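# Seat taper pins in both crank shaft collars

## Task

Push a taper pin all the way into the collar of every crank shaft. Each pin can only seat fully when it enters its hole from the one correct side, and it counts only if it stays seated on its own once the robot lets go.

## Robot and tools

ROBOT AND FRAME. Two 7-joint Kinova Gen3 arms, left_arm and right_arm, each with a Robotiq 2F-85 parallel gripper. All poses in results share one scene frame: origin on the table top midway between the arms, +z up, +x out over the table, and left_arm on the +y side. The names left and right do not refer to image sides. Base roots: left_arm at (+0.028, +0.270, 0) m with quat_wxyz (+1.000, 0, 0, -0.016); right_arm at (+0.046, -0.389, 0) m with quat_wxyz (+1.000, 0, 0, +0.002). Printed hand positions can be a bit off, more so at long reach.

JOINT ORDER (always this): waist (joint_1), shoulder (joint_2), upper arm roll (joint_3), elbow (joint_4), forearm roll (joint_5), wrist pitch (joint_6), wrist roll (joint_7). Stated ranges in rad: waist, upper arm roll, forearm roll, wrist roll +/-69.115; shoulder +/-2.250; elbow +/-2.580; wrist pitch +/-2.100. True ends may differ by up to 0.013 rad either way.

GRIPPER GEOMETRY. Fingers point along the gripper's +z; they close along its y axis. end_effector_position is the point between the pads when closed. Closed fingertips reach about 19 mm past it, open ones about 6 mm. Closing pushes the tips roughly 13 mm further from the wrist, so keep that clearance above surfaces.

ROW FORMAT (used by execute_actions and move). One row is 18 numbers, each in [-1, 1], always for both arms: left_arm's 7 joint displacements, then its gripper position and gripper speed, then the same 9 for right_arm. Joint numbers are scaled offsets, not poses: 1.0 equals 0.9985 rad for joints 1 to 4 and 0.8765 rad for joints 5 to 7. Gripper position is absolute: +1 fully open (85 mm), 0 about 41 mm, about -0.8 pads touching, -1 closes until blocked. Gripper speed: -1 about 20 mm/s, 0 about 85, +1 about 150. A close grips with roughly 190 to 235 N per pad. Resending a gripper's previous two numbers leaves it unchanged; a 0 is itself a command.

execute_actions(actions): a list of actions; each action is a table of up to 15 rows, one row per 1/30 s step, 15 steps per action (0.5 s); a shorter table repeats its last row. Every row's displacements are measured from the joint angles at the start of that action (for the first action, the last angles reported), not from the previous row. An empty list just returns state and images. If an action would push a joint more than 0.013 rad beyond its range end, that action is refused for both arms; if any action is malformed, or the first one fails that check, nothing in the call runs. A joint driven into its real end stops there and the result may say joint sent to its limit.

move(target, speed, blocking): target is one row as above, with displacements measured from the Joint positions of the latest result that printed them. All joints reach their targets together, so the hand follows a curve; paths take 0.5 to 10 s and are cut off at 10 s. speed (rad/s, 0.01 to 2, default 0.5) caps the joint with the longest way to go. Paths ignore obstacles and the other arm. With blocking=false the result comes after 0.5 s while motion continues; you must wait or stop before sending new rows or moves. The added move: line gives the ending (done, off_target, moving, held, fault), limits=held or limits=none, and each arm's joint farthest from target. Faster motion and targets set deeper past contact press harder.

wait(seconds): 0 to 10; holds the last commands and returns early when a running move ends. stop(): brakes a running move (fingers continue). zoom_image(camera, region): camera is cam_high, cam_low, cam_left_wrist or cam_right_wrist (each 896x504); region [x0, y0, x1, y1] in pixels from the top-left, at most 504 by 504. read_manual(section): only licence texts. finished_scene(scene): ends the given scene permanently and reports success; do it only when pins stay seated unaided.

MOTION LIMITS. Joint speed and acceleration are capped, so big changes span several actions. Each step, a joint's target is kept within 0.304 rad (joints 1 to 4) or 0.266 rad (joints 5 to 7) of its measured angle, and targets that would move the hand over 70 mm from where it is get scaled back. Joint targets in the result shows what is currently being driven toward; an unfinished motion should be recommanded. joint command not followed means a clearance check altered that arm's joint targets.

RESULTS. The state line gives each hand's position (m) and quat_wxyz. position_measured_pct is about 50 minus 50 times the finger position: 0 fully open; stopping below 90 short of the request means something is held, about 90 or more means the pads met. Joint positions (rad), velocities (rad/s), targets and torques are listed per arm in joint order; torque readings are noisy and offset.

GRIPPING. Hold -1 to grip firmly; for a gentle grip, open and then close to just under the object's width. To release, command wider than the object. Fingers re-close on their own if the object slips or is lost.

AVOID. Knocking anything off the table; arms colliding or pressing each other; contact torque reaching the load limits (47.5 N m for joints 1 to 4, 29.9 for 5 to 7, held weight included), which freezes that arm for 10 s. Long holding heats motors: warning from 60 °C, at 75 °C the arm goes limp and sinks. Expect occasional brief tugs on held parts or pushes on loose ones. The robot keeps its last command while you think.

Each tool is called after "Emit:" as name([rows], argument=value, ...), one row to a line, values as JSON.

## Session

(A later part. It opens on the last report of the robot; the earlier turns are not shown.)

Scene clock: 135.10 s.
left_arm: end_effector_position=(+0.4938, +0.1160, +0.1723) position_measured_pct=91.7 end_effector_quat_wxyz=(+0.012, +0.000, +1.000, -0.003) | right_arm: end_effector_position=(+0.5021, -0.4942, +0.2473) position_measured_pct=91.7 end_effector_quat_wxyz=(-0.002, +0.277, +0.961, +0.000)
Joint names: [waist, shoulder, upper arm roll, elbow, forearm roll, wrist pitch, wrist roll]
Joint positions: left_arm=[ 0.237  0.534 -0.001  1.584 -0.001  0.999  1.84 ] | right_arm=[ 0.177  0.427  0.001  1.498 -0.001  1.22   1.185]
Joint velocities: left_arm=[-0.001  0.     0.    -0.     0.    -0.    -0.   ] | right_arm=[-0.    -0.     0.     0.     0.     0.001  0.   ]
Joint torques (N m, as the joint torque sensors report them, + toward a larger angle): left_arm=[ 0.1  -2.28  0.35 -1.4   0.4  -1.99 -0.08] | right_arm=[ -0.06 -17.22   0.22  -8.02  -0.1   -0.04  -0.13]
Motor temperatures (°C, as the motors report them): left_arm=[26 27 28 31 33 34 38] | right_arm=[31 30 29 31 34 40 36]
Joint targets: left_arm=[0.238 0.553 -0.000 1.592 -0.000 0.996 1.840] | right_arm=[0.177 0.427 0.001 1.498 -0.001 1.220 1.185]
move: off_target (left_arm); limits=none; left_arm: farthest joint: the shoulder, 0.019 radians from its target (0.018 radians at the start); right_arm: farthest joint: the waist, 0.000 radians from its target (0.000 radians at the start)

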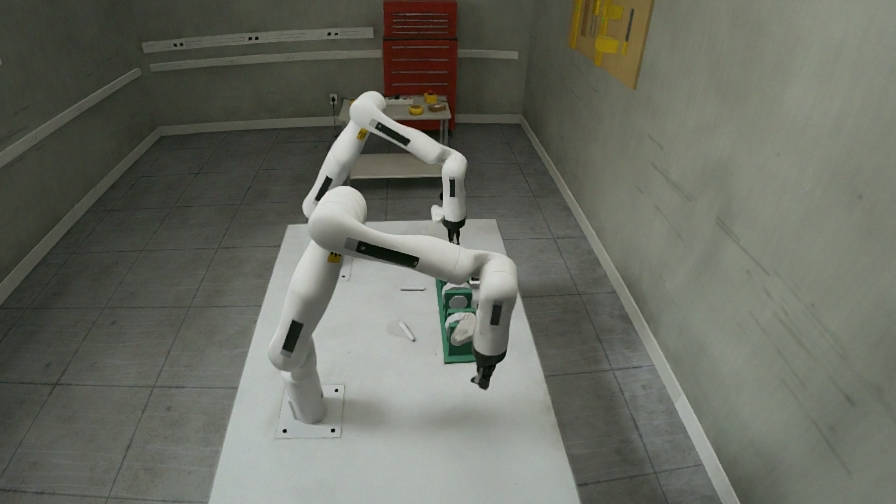

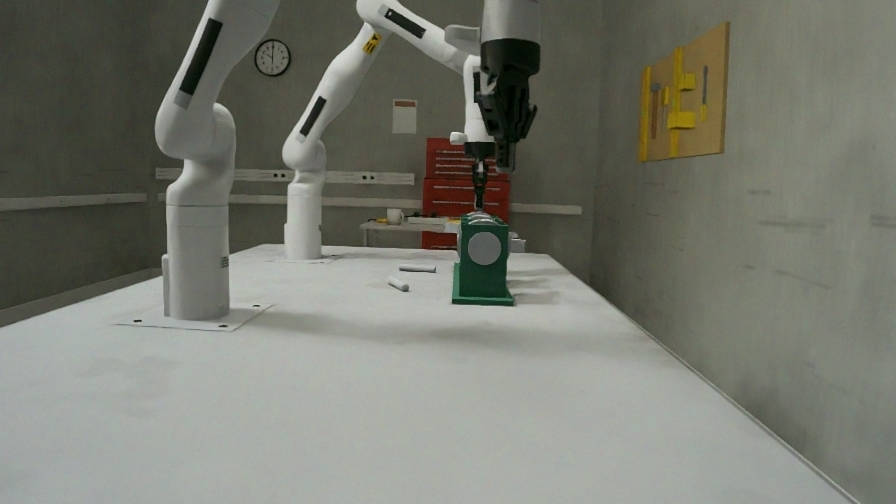

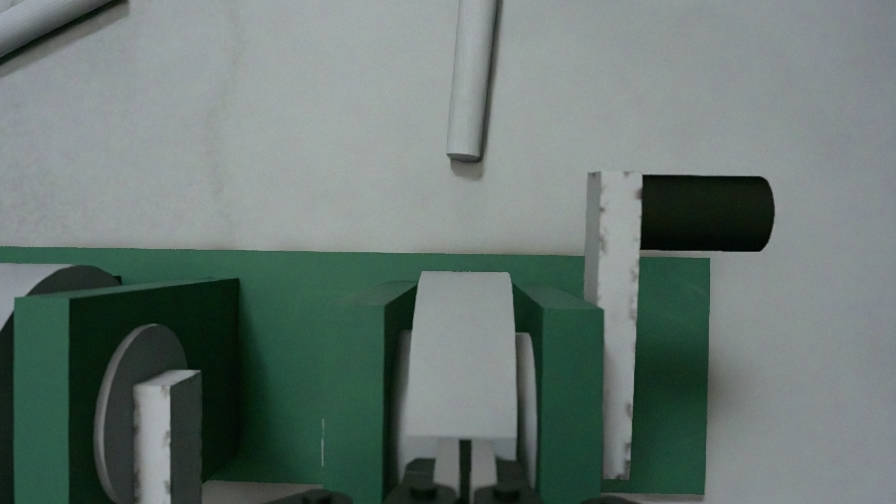

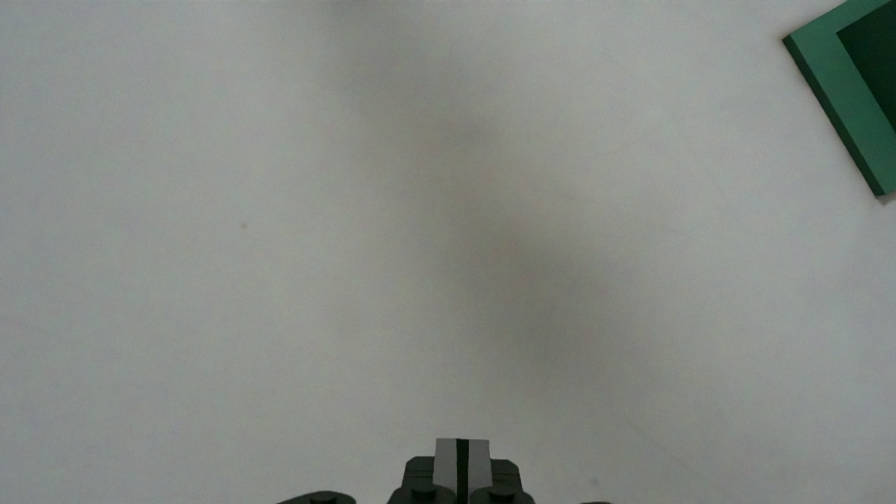

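Emit:
move(target=[0.001,0.050,0.001,0.021,0.001,0.026,0,-1,0,0,0,0,0,0,0,0,-1,0], speed=0.04)

Scene clock: 138.20 s.
left_arm: end_effector_position=(+0.4882, +0.1163, +0.1710) position_measured_pct=91.7 end_effector_quat_wxyz=(+0.001, +0.001, +1.000, -0.000) | right_arm: end_effector_position=(+0.5021, -0.4942, +0.2473) position_measured_pct=91.7 end_effector_quat_wxyz=(-0.002, +0.277, +0.961, +0.000)
Joint names: [waist, shoulder, upper arm roll, elbow, forearm roll, wrist pitch, wrist roll]
Joint positions: left_arm=[ 0.238  0.539  0.001  1.579 -0.     1.022  1.84 ] | right_arm=[ 0.177  0.427  0.001  1.498 -0.001  1.22   1.185]
Joint velocities: left_arm=[-0.     0.     0.001  0.     0.     0.     0.   ] | right_arm=[-0.    -0.001  0.    -0.001 -0.    -0.002 -0.   ]
Joint torques (N m, as the joint torque sensors report them, + toward a larger angle): left_arm=[ 0.15 19.35 -0.18 13.1  -0.03  0.12 -0.15] | right_arm=[ -0.4  -17.27   0.35  -8.16  -0.16   0.19   0.32]
Motor temperatures (°C, as the motors report them): left_arm=[26 27 28 31 33 34 38] | right_arm=[31 30 29 31 34 40 36]
Joint targets: left_arm=[0.238 0.584 0.000 1.605 -0.000 1.022 1.840] | right_arm=[0.177 0.427 0.001 1.498 -0.001 1.220 1.185]
move: off_target (left_arm); limits=none; left_arm: farthest joint: the shoulder, 0.045 radians from its target (0.050 radians at the start); right_arm: farthest joint: the waist, 0.000 radians from its target (0.000 radians at the start)

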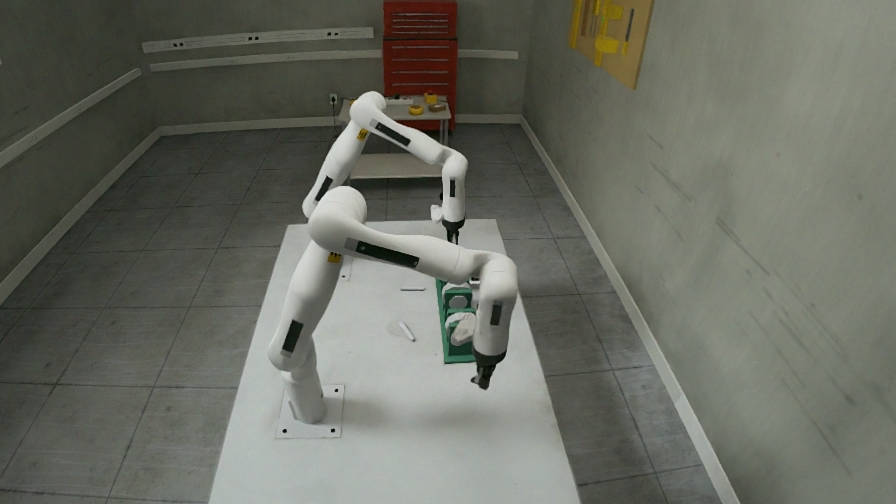

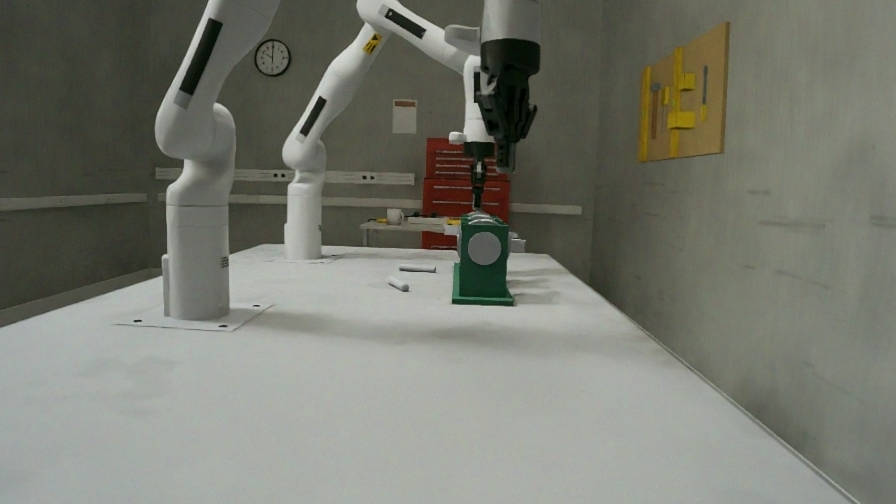

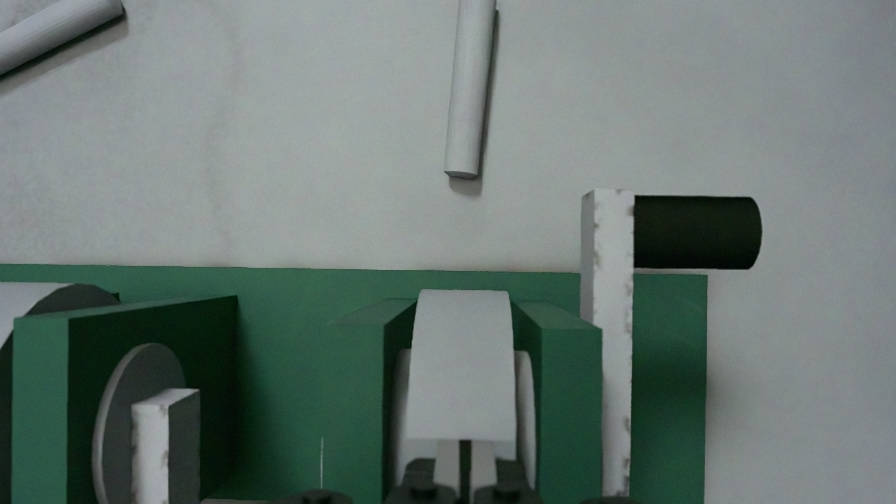

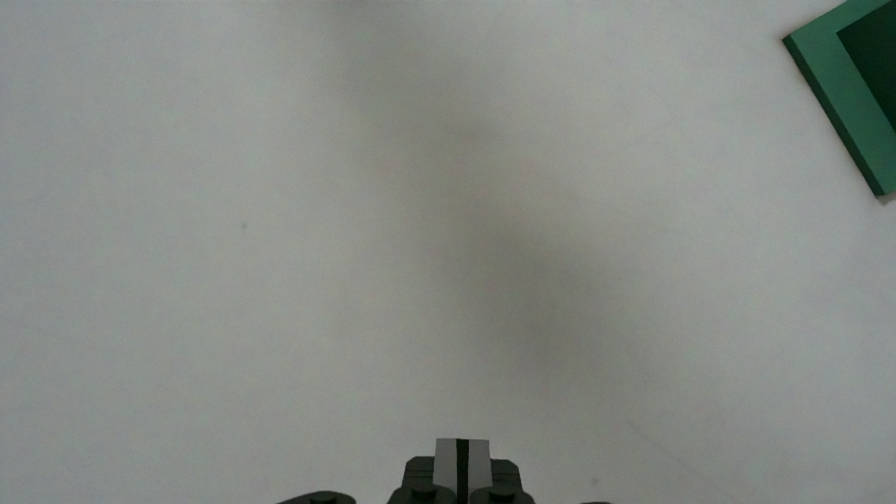

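Emit:
move(target=[0,-0.004,0,-0.009,0,0.015,0,-1,0,0,0,0,0,0,0,0,-1,0], speed=0.06)

Emit:
execute_actions([
  [[0,0,0,0,0,0,0,-0.35,0,0,0,0,0,0,0,0,-1,0]],
  [[0,0.0085,0,0.0115,0,-0.0225,0,-0.35,0,0,0,0,0,0,0,0,-1,0]],
  [[0,0,0,0,0,0,0,-1,-1,0,0,0,0,0,0,0,-1,0]],
  [[0,0,0,0,0,0,0,-1,-1,0,0,0,0,0,0,0,-1,0]],
])

Scene clock: 139.57 s.
left_arm: end_effector_position=(+0.4888, +0.1161, +0.1754) position_measured_pct=91.7 end_effector_quat_wxyz=(+0.001, +0.001, +1.000, -0.000) | right_arm: end_effector_position=(+0.5021, -0.4942, +0.2473) position_measured_pct=91.7 end_effector_quat_wxyz=(-0.002, +0.277, +0.961, +0.000)
Joint names: [waist, shoulder, upper arm roll, elbow, forearm roll, wrist pitch, wrist roll]
Joint positions: left_arm=[ 0.238  0.535  0.001  1.571 -0.     1.035  1.84 ] | right_arm=[ 0.177  0.427  0.001  1.498 -0.001  1.22   1.185]
Joint velocities: left_arm=[-0.001  0.     0.001 -0.     0.     0.    -0.   ] | right_arm=[ 0.     0.001 -0.001  0.001  0.     0.001 -0.   ]
Joint torques (N m, as the joint torque sensors report them, + toward a larger angle): left_arm=[  0.06 -18.84   0.04  -8.49   0.19   0.28  -0.06] | right_arm=[ -0.29 -17.5    0.18  -8.37   0.01   0.09  -0.18]
Motor temperatures (°C, as the motors report them): left_arm=[26 27 28 31 33 34 38] | right_arm=[31 30 29 31 34 40 36]
Joint targets: left_arm=[0.238 0.535 0.001 1.570 -0.000 1.035 1.840] | right_arm=[0.177 0.427 0.001 1.498 -0.001 1.220 1.185]
move: done; limits=none; left_arm: farthest joint: the waist, 0.000 radians from its target (0.000 radians at the start); right_arm: farthest joint: the waist, 0.000 radians from its target (0.000 radians at the start)

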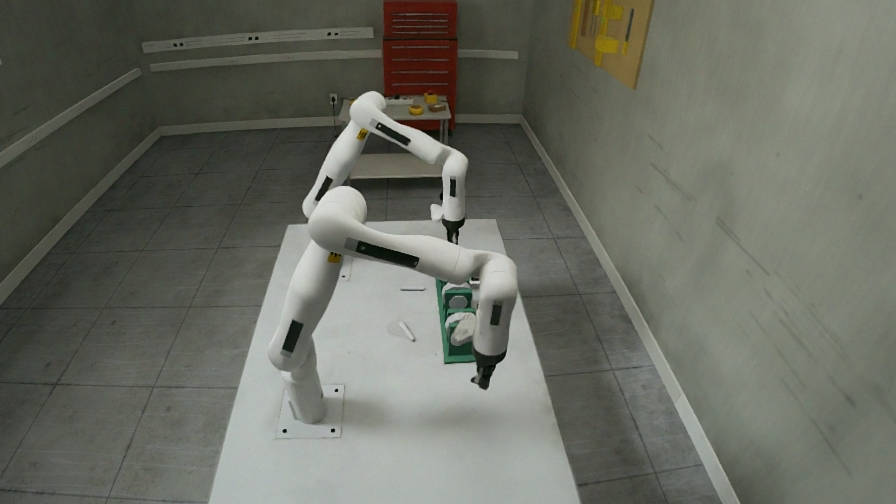

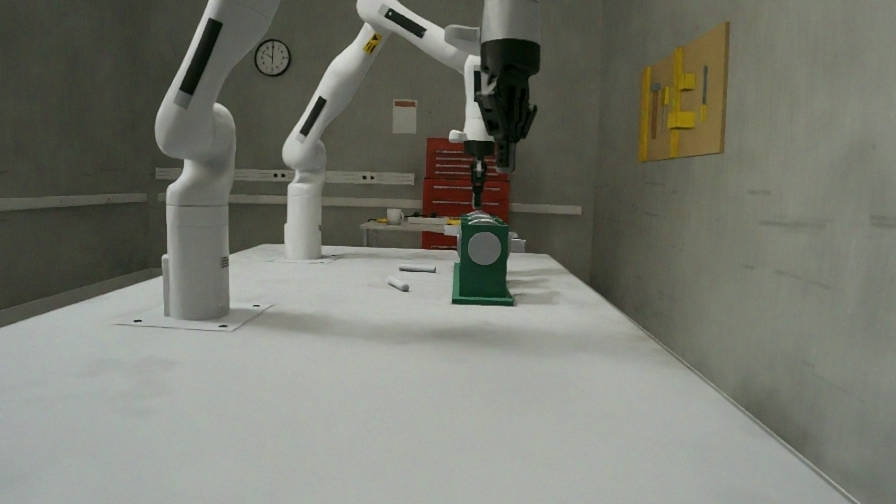

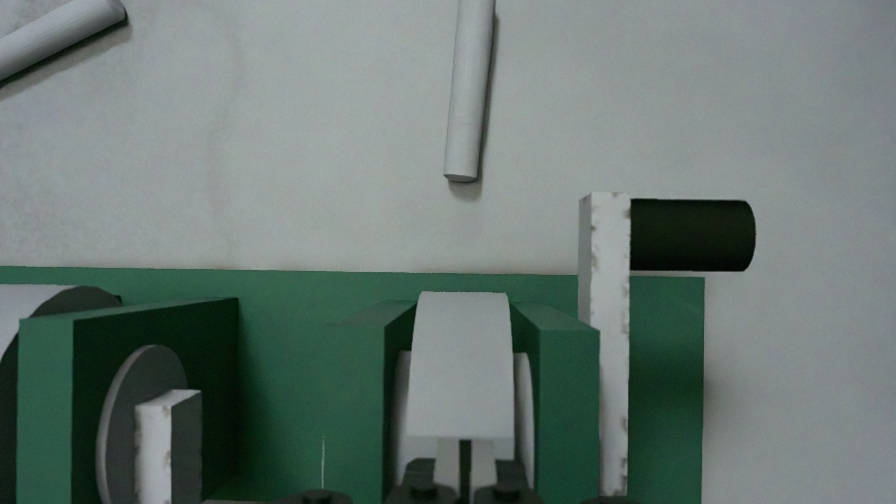

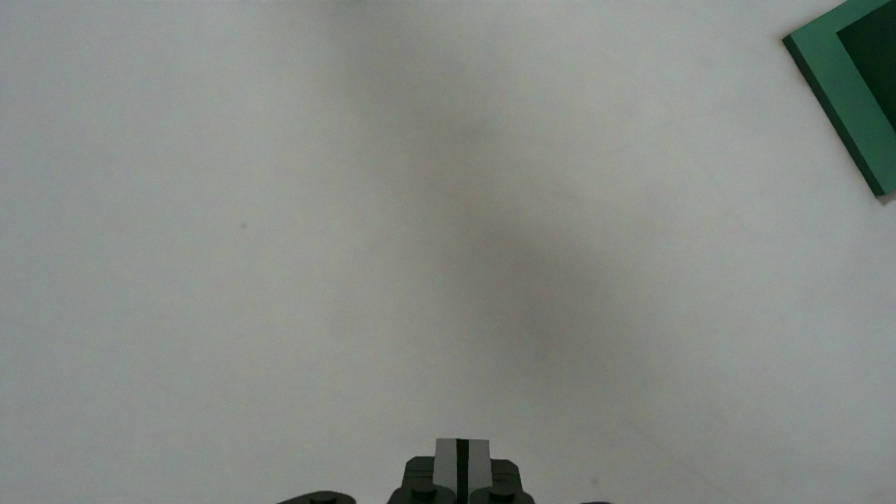

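Scene clock: 141.57 s.
left_arm: end_effector_position=(+0.4885, +0.1148, +0.1687) position_measured_pct=79.4 end_effector_quat_wxyz=(+0.001, +0.002, +1.000, -0.001) | right_arm: end_effector_position=(+0.5021, -0.4942, +0.2473) position_measured_pct=91.7 end_effector_quat_wxyz=(-0.002, +0.277, +0.961, +0.000)
Joint names: [waist, shoulder, upper arm roll, elbow, forearm roll, wrist pitch, wrist roll]
Joint positions: left_arm=[0.239 0.542 0.002 1.581 0.001 1.015 1.84 ] | right_arm=[ 0.177  0.427  0.001  1.498 -0.001  1.22   1.185]
Joint velocities: left_arm=[-0.    -0.    -0.001  0.     0.    -0.     0.   ] | right_arm=[ 0.    -0.002  0.     0.001 -0.     0.001 -0.   ]
Joint torques (N m, as the joint torque sensors report them, + toward a larger angle): left_arm=[ -0.35 -18.72  -0.19  -7.75   0.05  -0.27  -0.13] | right_arm=[ -0.35 -17.45   0.1   -8.08   0.06   0.27  -0.28]
Motor temperatures (°C, as the motors report them): left_arm=[26 27 28 31 33 34 38] | right_arm=[31 30 29 31 34 40 36]
Joint targets: left_arm=[0.239 0.543 0.002 1.582 0.001 1.015 1.840] | right_arm=[0.177 0.427 0.001 1.498 -0.001 1.220 1.185]

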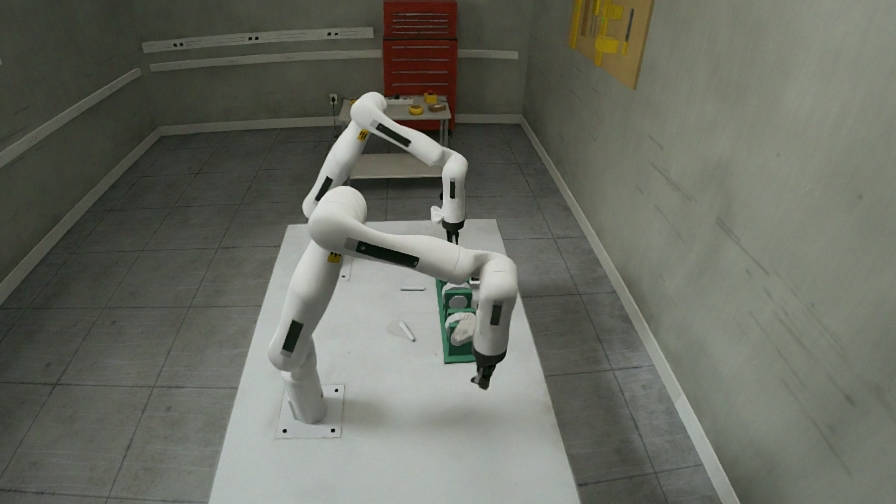

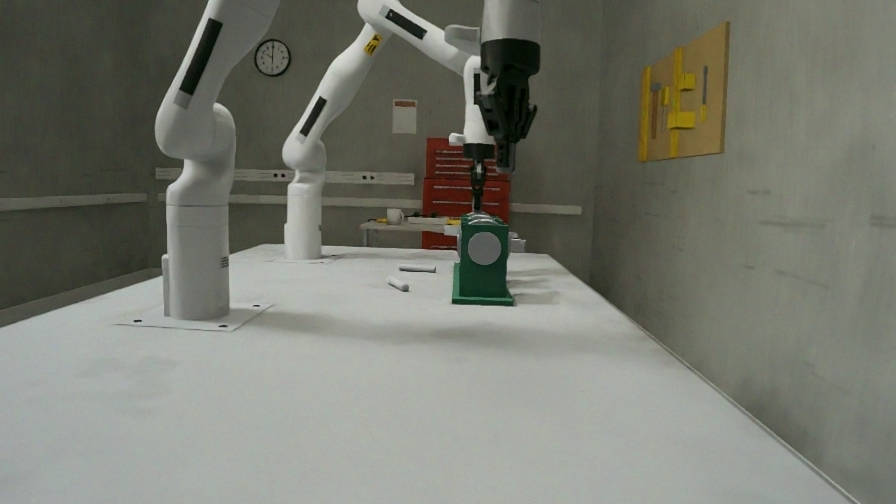

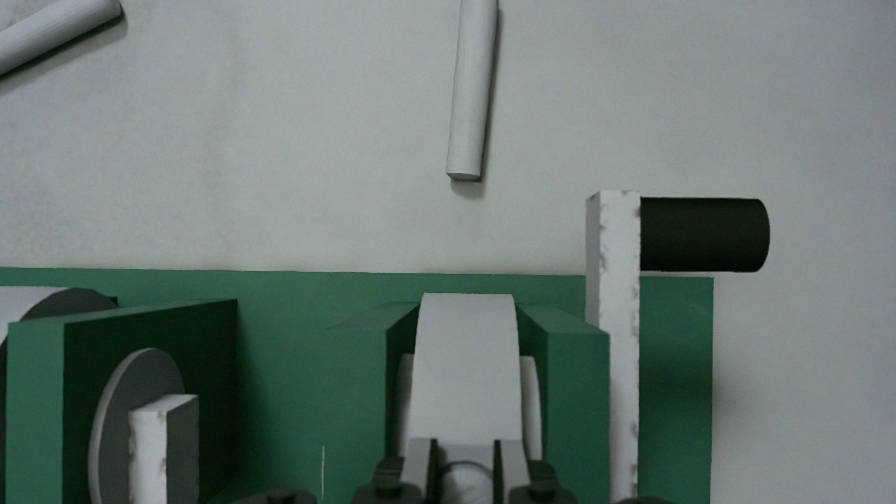

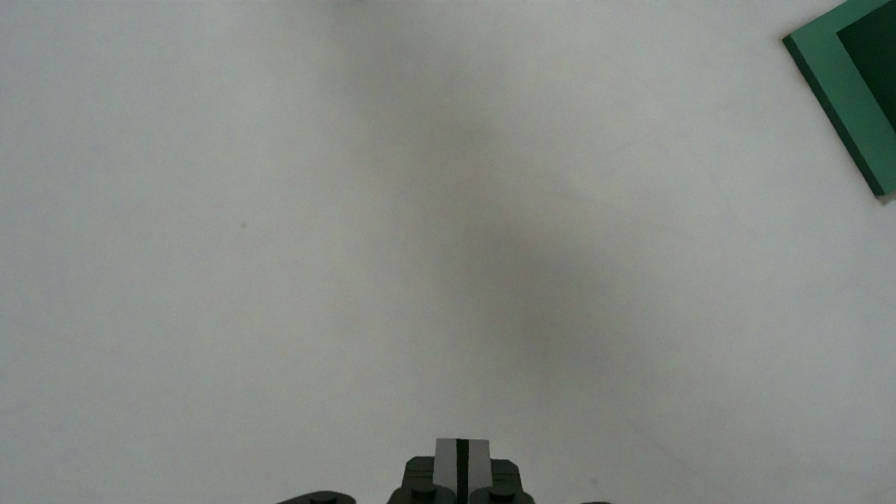

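Emit:
move(target=[0,-0.0096,0,-0.013,0,0.0257,0.1,-1,-1,0,0,0,0,0,0,0,-1,0], speed=0.1)

Scene clock: 142.83 s.
left_arm: end_effector_position=(+0.4857, +0.1142, +0.1695) position_measured_pct=79.4 end_effector_quat_wxyz=(-0.006, -0.040, +0.999, +0.001) | right_arm: end_effector_position=(+0.5021, -0.4942, +0.2473) position_measured_pct=91.7 end_effector_quat_wxyz=(-0.002, +0.277, +0.961, +0.000)
Joint names: [waist, shoulder, upper arm roll, elbow, forearm roll, wrist pitch, wrist roll]
Joint positions: left_arm=[0.241 0.546 0.003 1.573 0.001 1.034 1.926] | right_arm=[ 0.177  0.427  0.001  1.498 -0.001  1.22   1.185]
Joint velocities: left_arm=[-0. -0.  0. -0. -0. -0.  0.] | right_arm=[ 0.    -0.001 -0.     0.001 -0.     0.001  0.   ]
Joint torques (N m, as the joint torque sensors report them, + toward a larger angle): left_arm=[ -1.49 -30.25  -1.04 -12.18   0.34   1.47   0.33] | right_arm=[ -0.21 -17.42   0.55  -7.88   0.32   0.28  -0.1 ]
Motor temperatures (°C, as the motors report them): left_arm=[26 27 28 31 33 34 38] | right_arm=[31 30 29 31 34 40 36]
Joint targets: left_arm=[0.239 0.533 0.002 1.568 0.001 1.037 1.927] | right_arm=[0.177 0.427 0.001 1.498 -0.001 1.220 1.185]
move: off_target (left_arm); limits=none; left_arm: farthest joint: the shoulder, 0.013 radians from its target (0.010 radians at the start); right_arm: farthest joint: the waist, 0.000 radians from its target (0.000 radians at the start)

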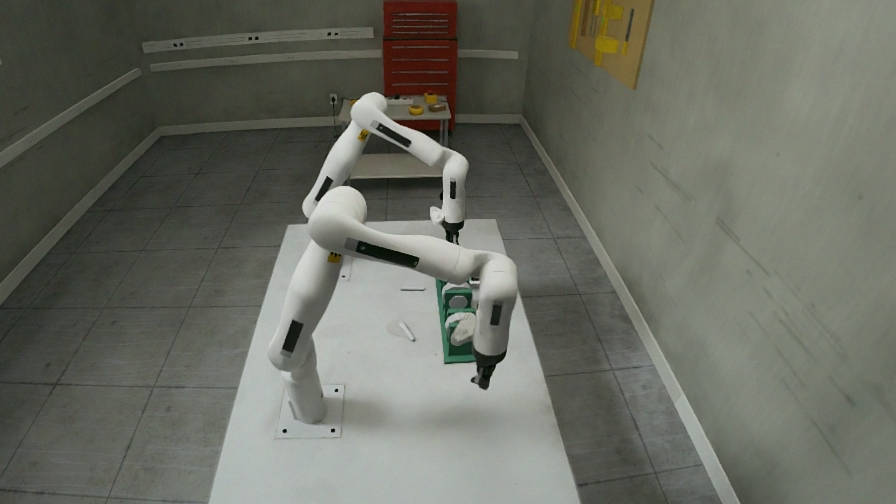

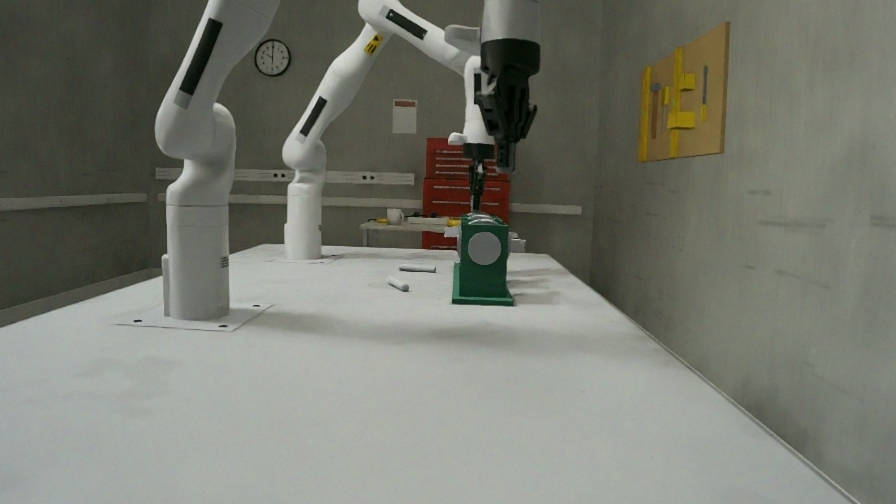

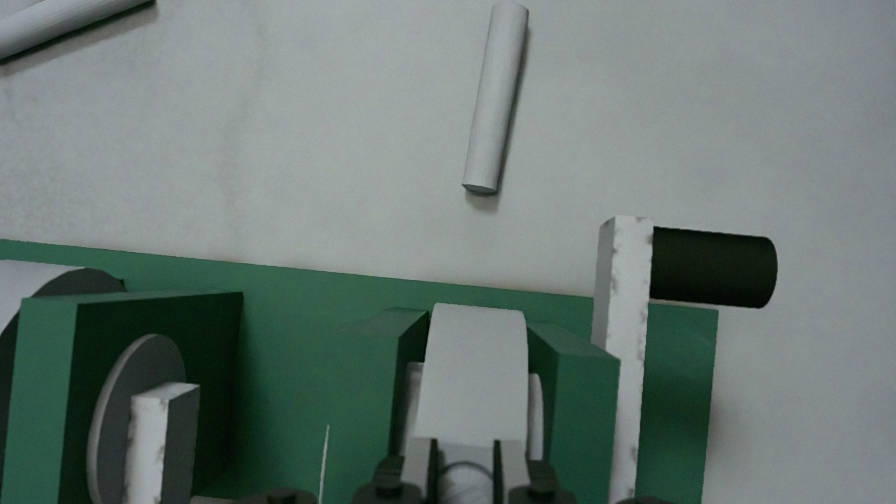

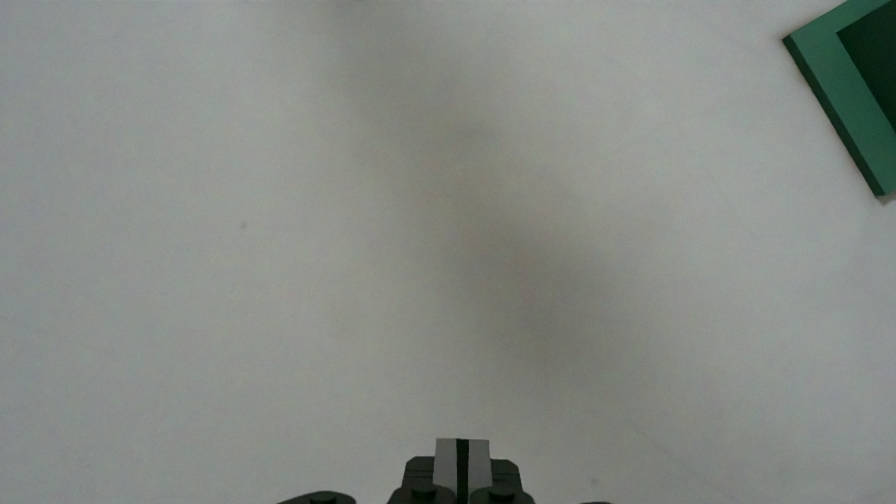

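Emit:
move(target=[-0.002,-0.036,-0.002,-0.012,0,-0.016,0.2,-1,-1,0,0,0,0,0,0,0,-1,0], speed=0.12)

Scene clock: 144.90 s.
left_arm: end_effector_position=(+0.4872, +0.1132, +0.1711) position_measured_pct=79.8 end_effector_quat_wxyz=(+0.000, -0.126, +0.992, -0.002) | right_arm: end_effector_position=(+0.5021, -0.4942, +0.2473) position_measured_pct=91.7 end_effector_quat_wxyz=(-0.002, +0.277, +0.961, +0.000)
Joint names: [waist, shoulder, upper arm roll, elbow, forearm roll, wrist pitch, wrist roll]
Joint positions: left_arm=[0.242 0.539 0.003 1.579 0.002 1.022 2.1  ] | right_arm=[ 0.177  0.427  0.001  1.498 -0.001  1.22   1.185]
Joint velocities: left_arm=[ 0.     0.    -0.     0.     0.    -0.001  0.   ] | right_arm=[ 0.    -0.001  0.001 -0.002 -0.     0.002 -0.   ]
Joint torques (N m, as the joint torque sensors report them, + toward a larger angle): left_arm=[ -2.01 -44.08  -1.11 -22.89  -0.35  -0.77   0.27] | right_arm=[ -0.11 -17.82   0.35  -8.09   0.08   0.01  -0.08]
Motor temperatures (°C, as the motors report them): left_arm=[26 28 28 31 33 34 38] | right_arm=[31 30 29 31 34 40 36]
Joint targets: left_arm=[0.239 0.510 0.001 1.561 0.001 1.020 2.101] | right_arm=[0.177 0.427 0.001 1.498 -0.001 1.220 1.185]
move: off_target (left_arm); limits=none; left_arm: farthest joint: the shoulder, 0.029 radians from its target (0.035 radians at the start); right_arm: farthest joint: the waist, 0.000 radians from its target (0.000 radians at the start)

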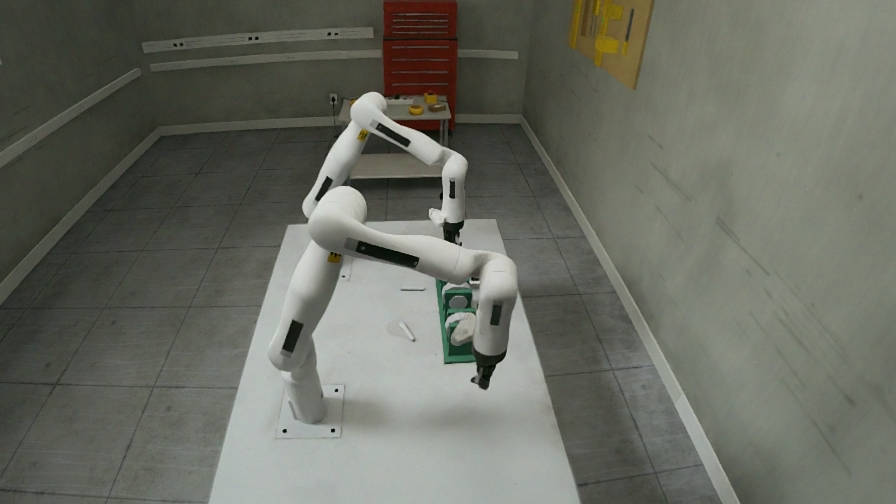

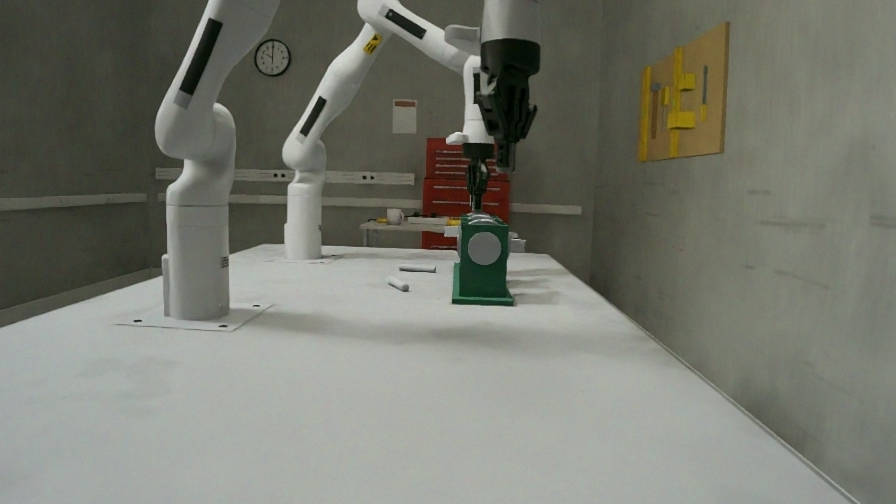

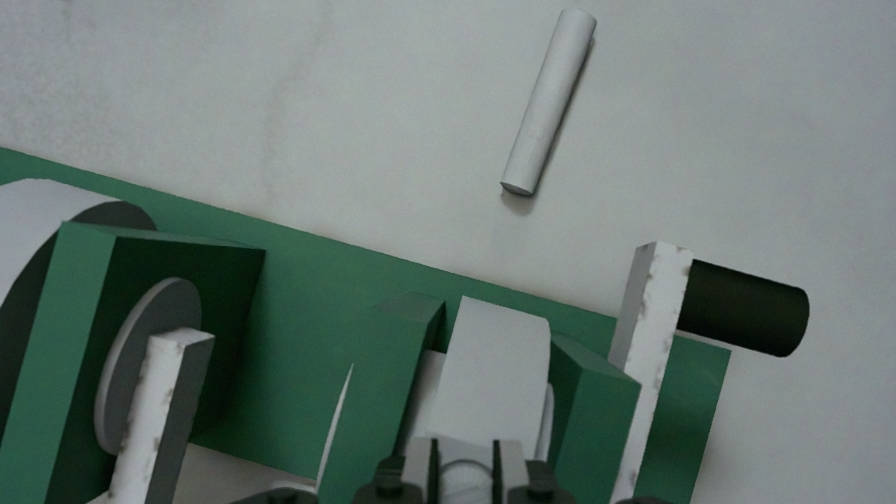

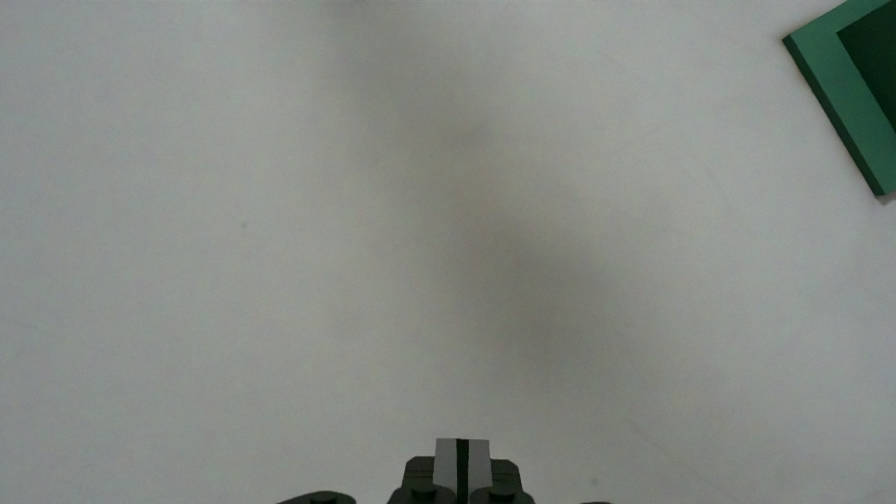

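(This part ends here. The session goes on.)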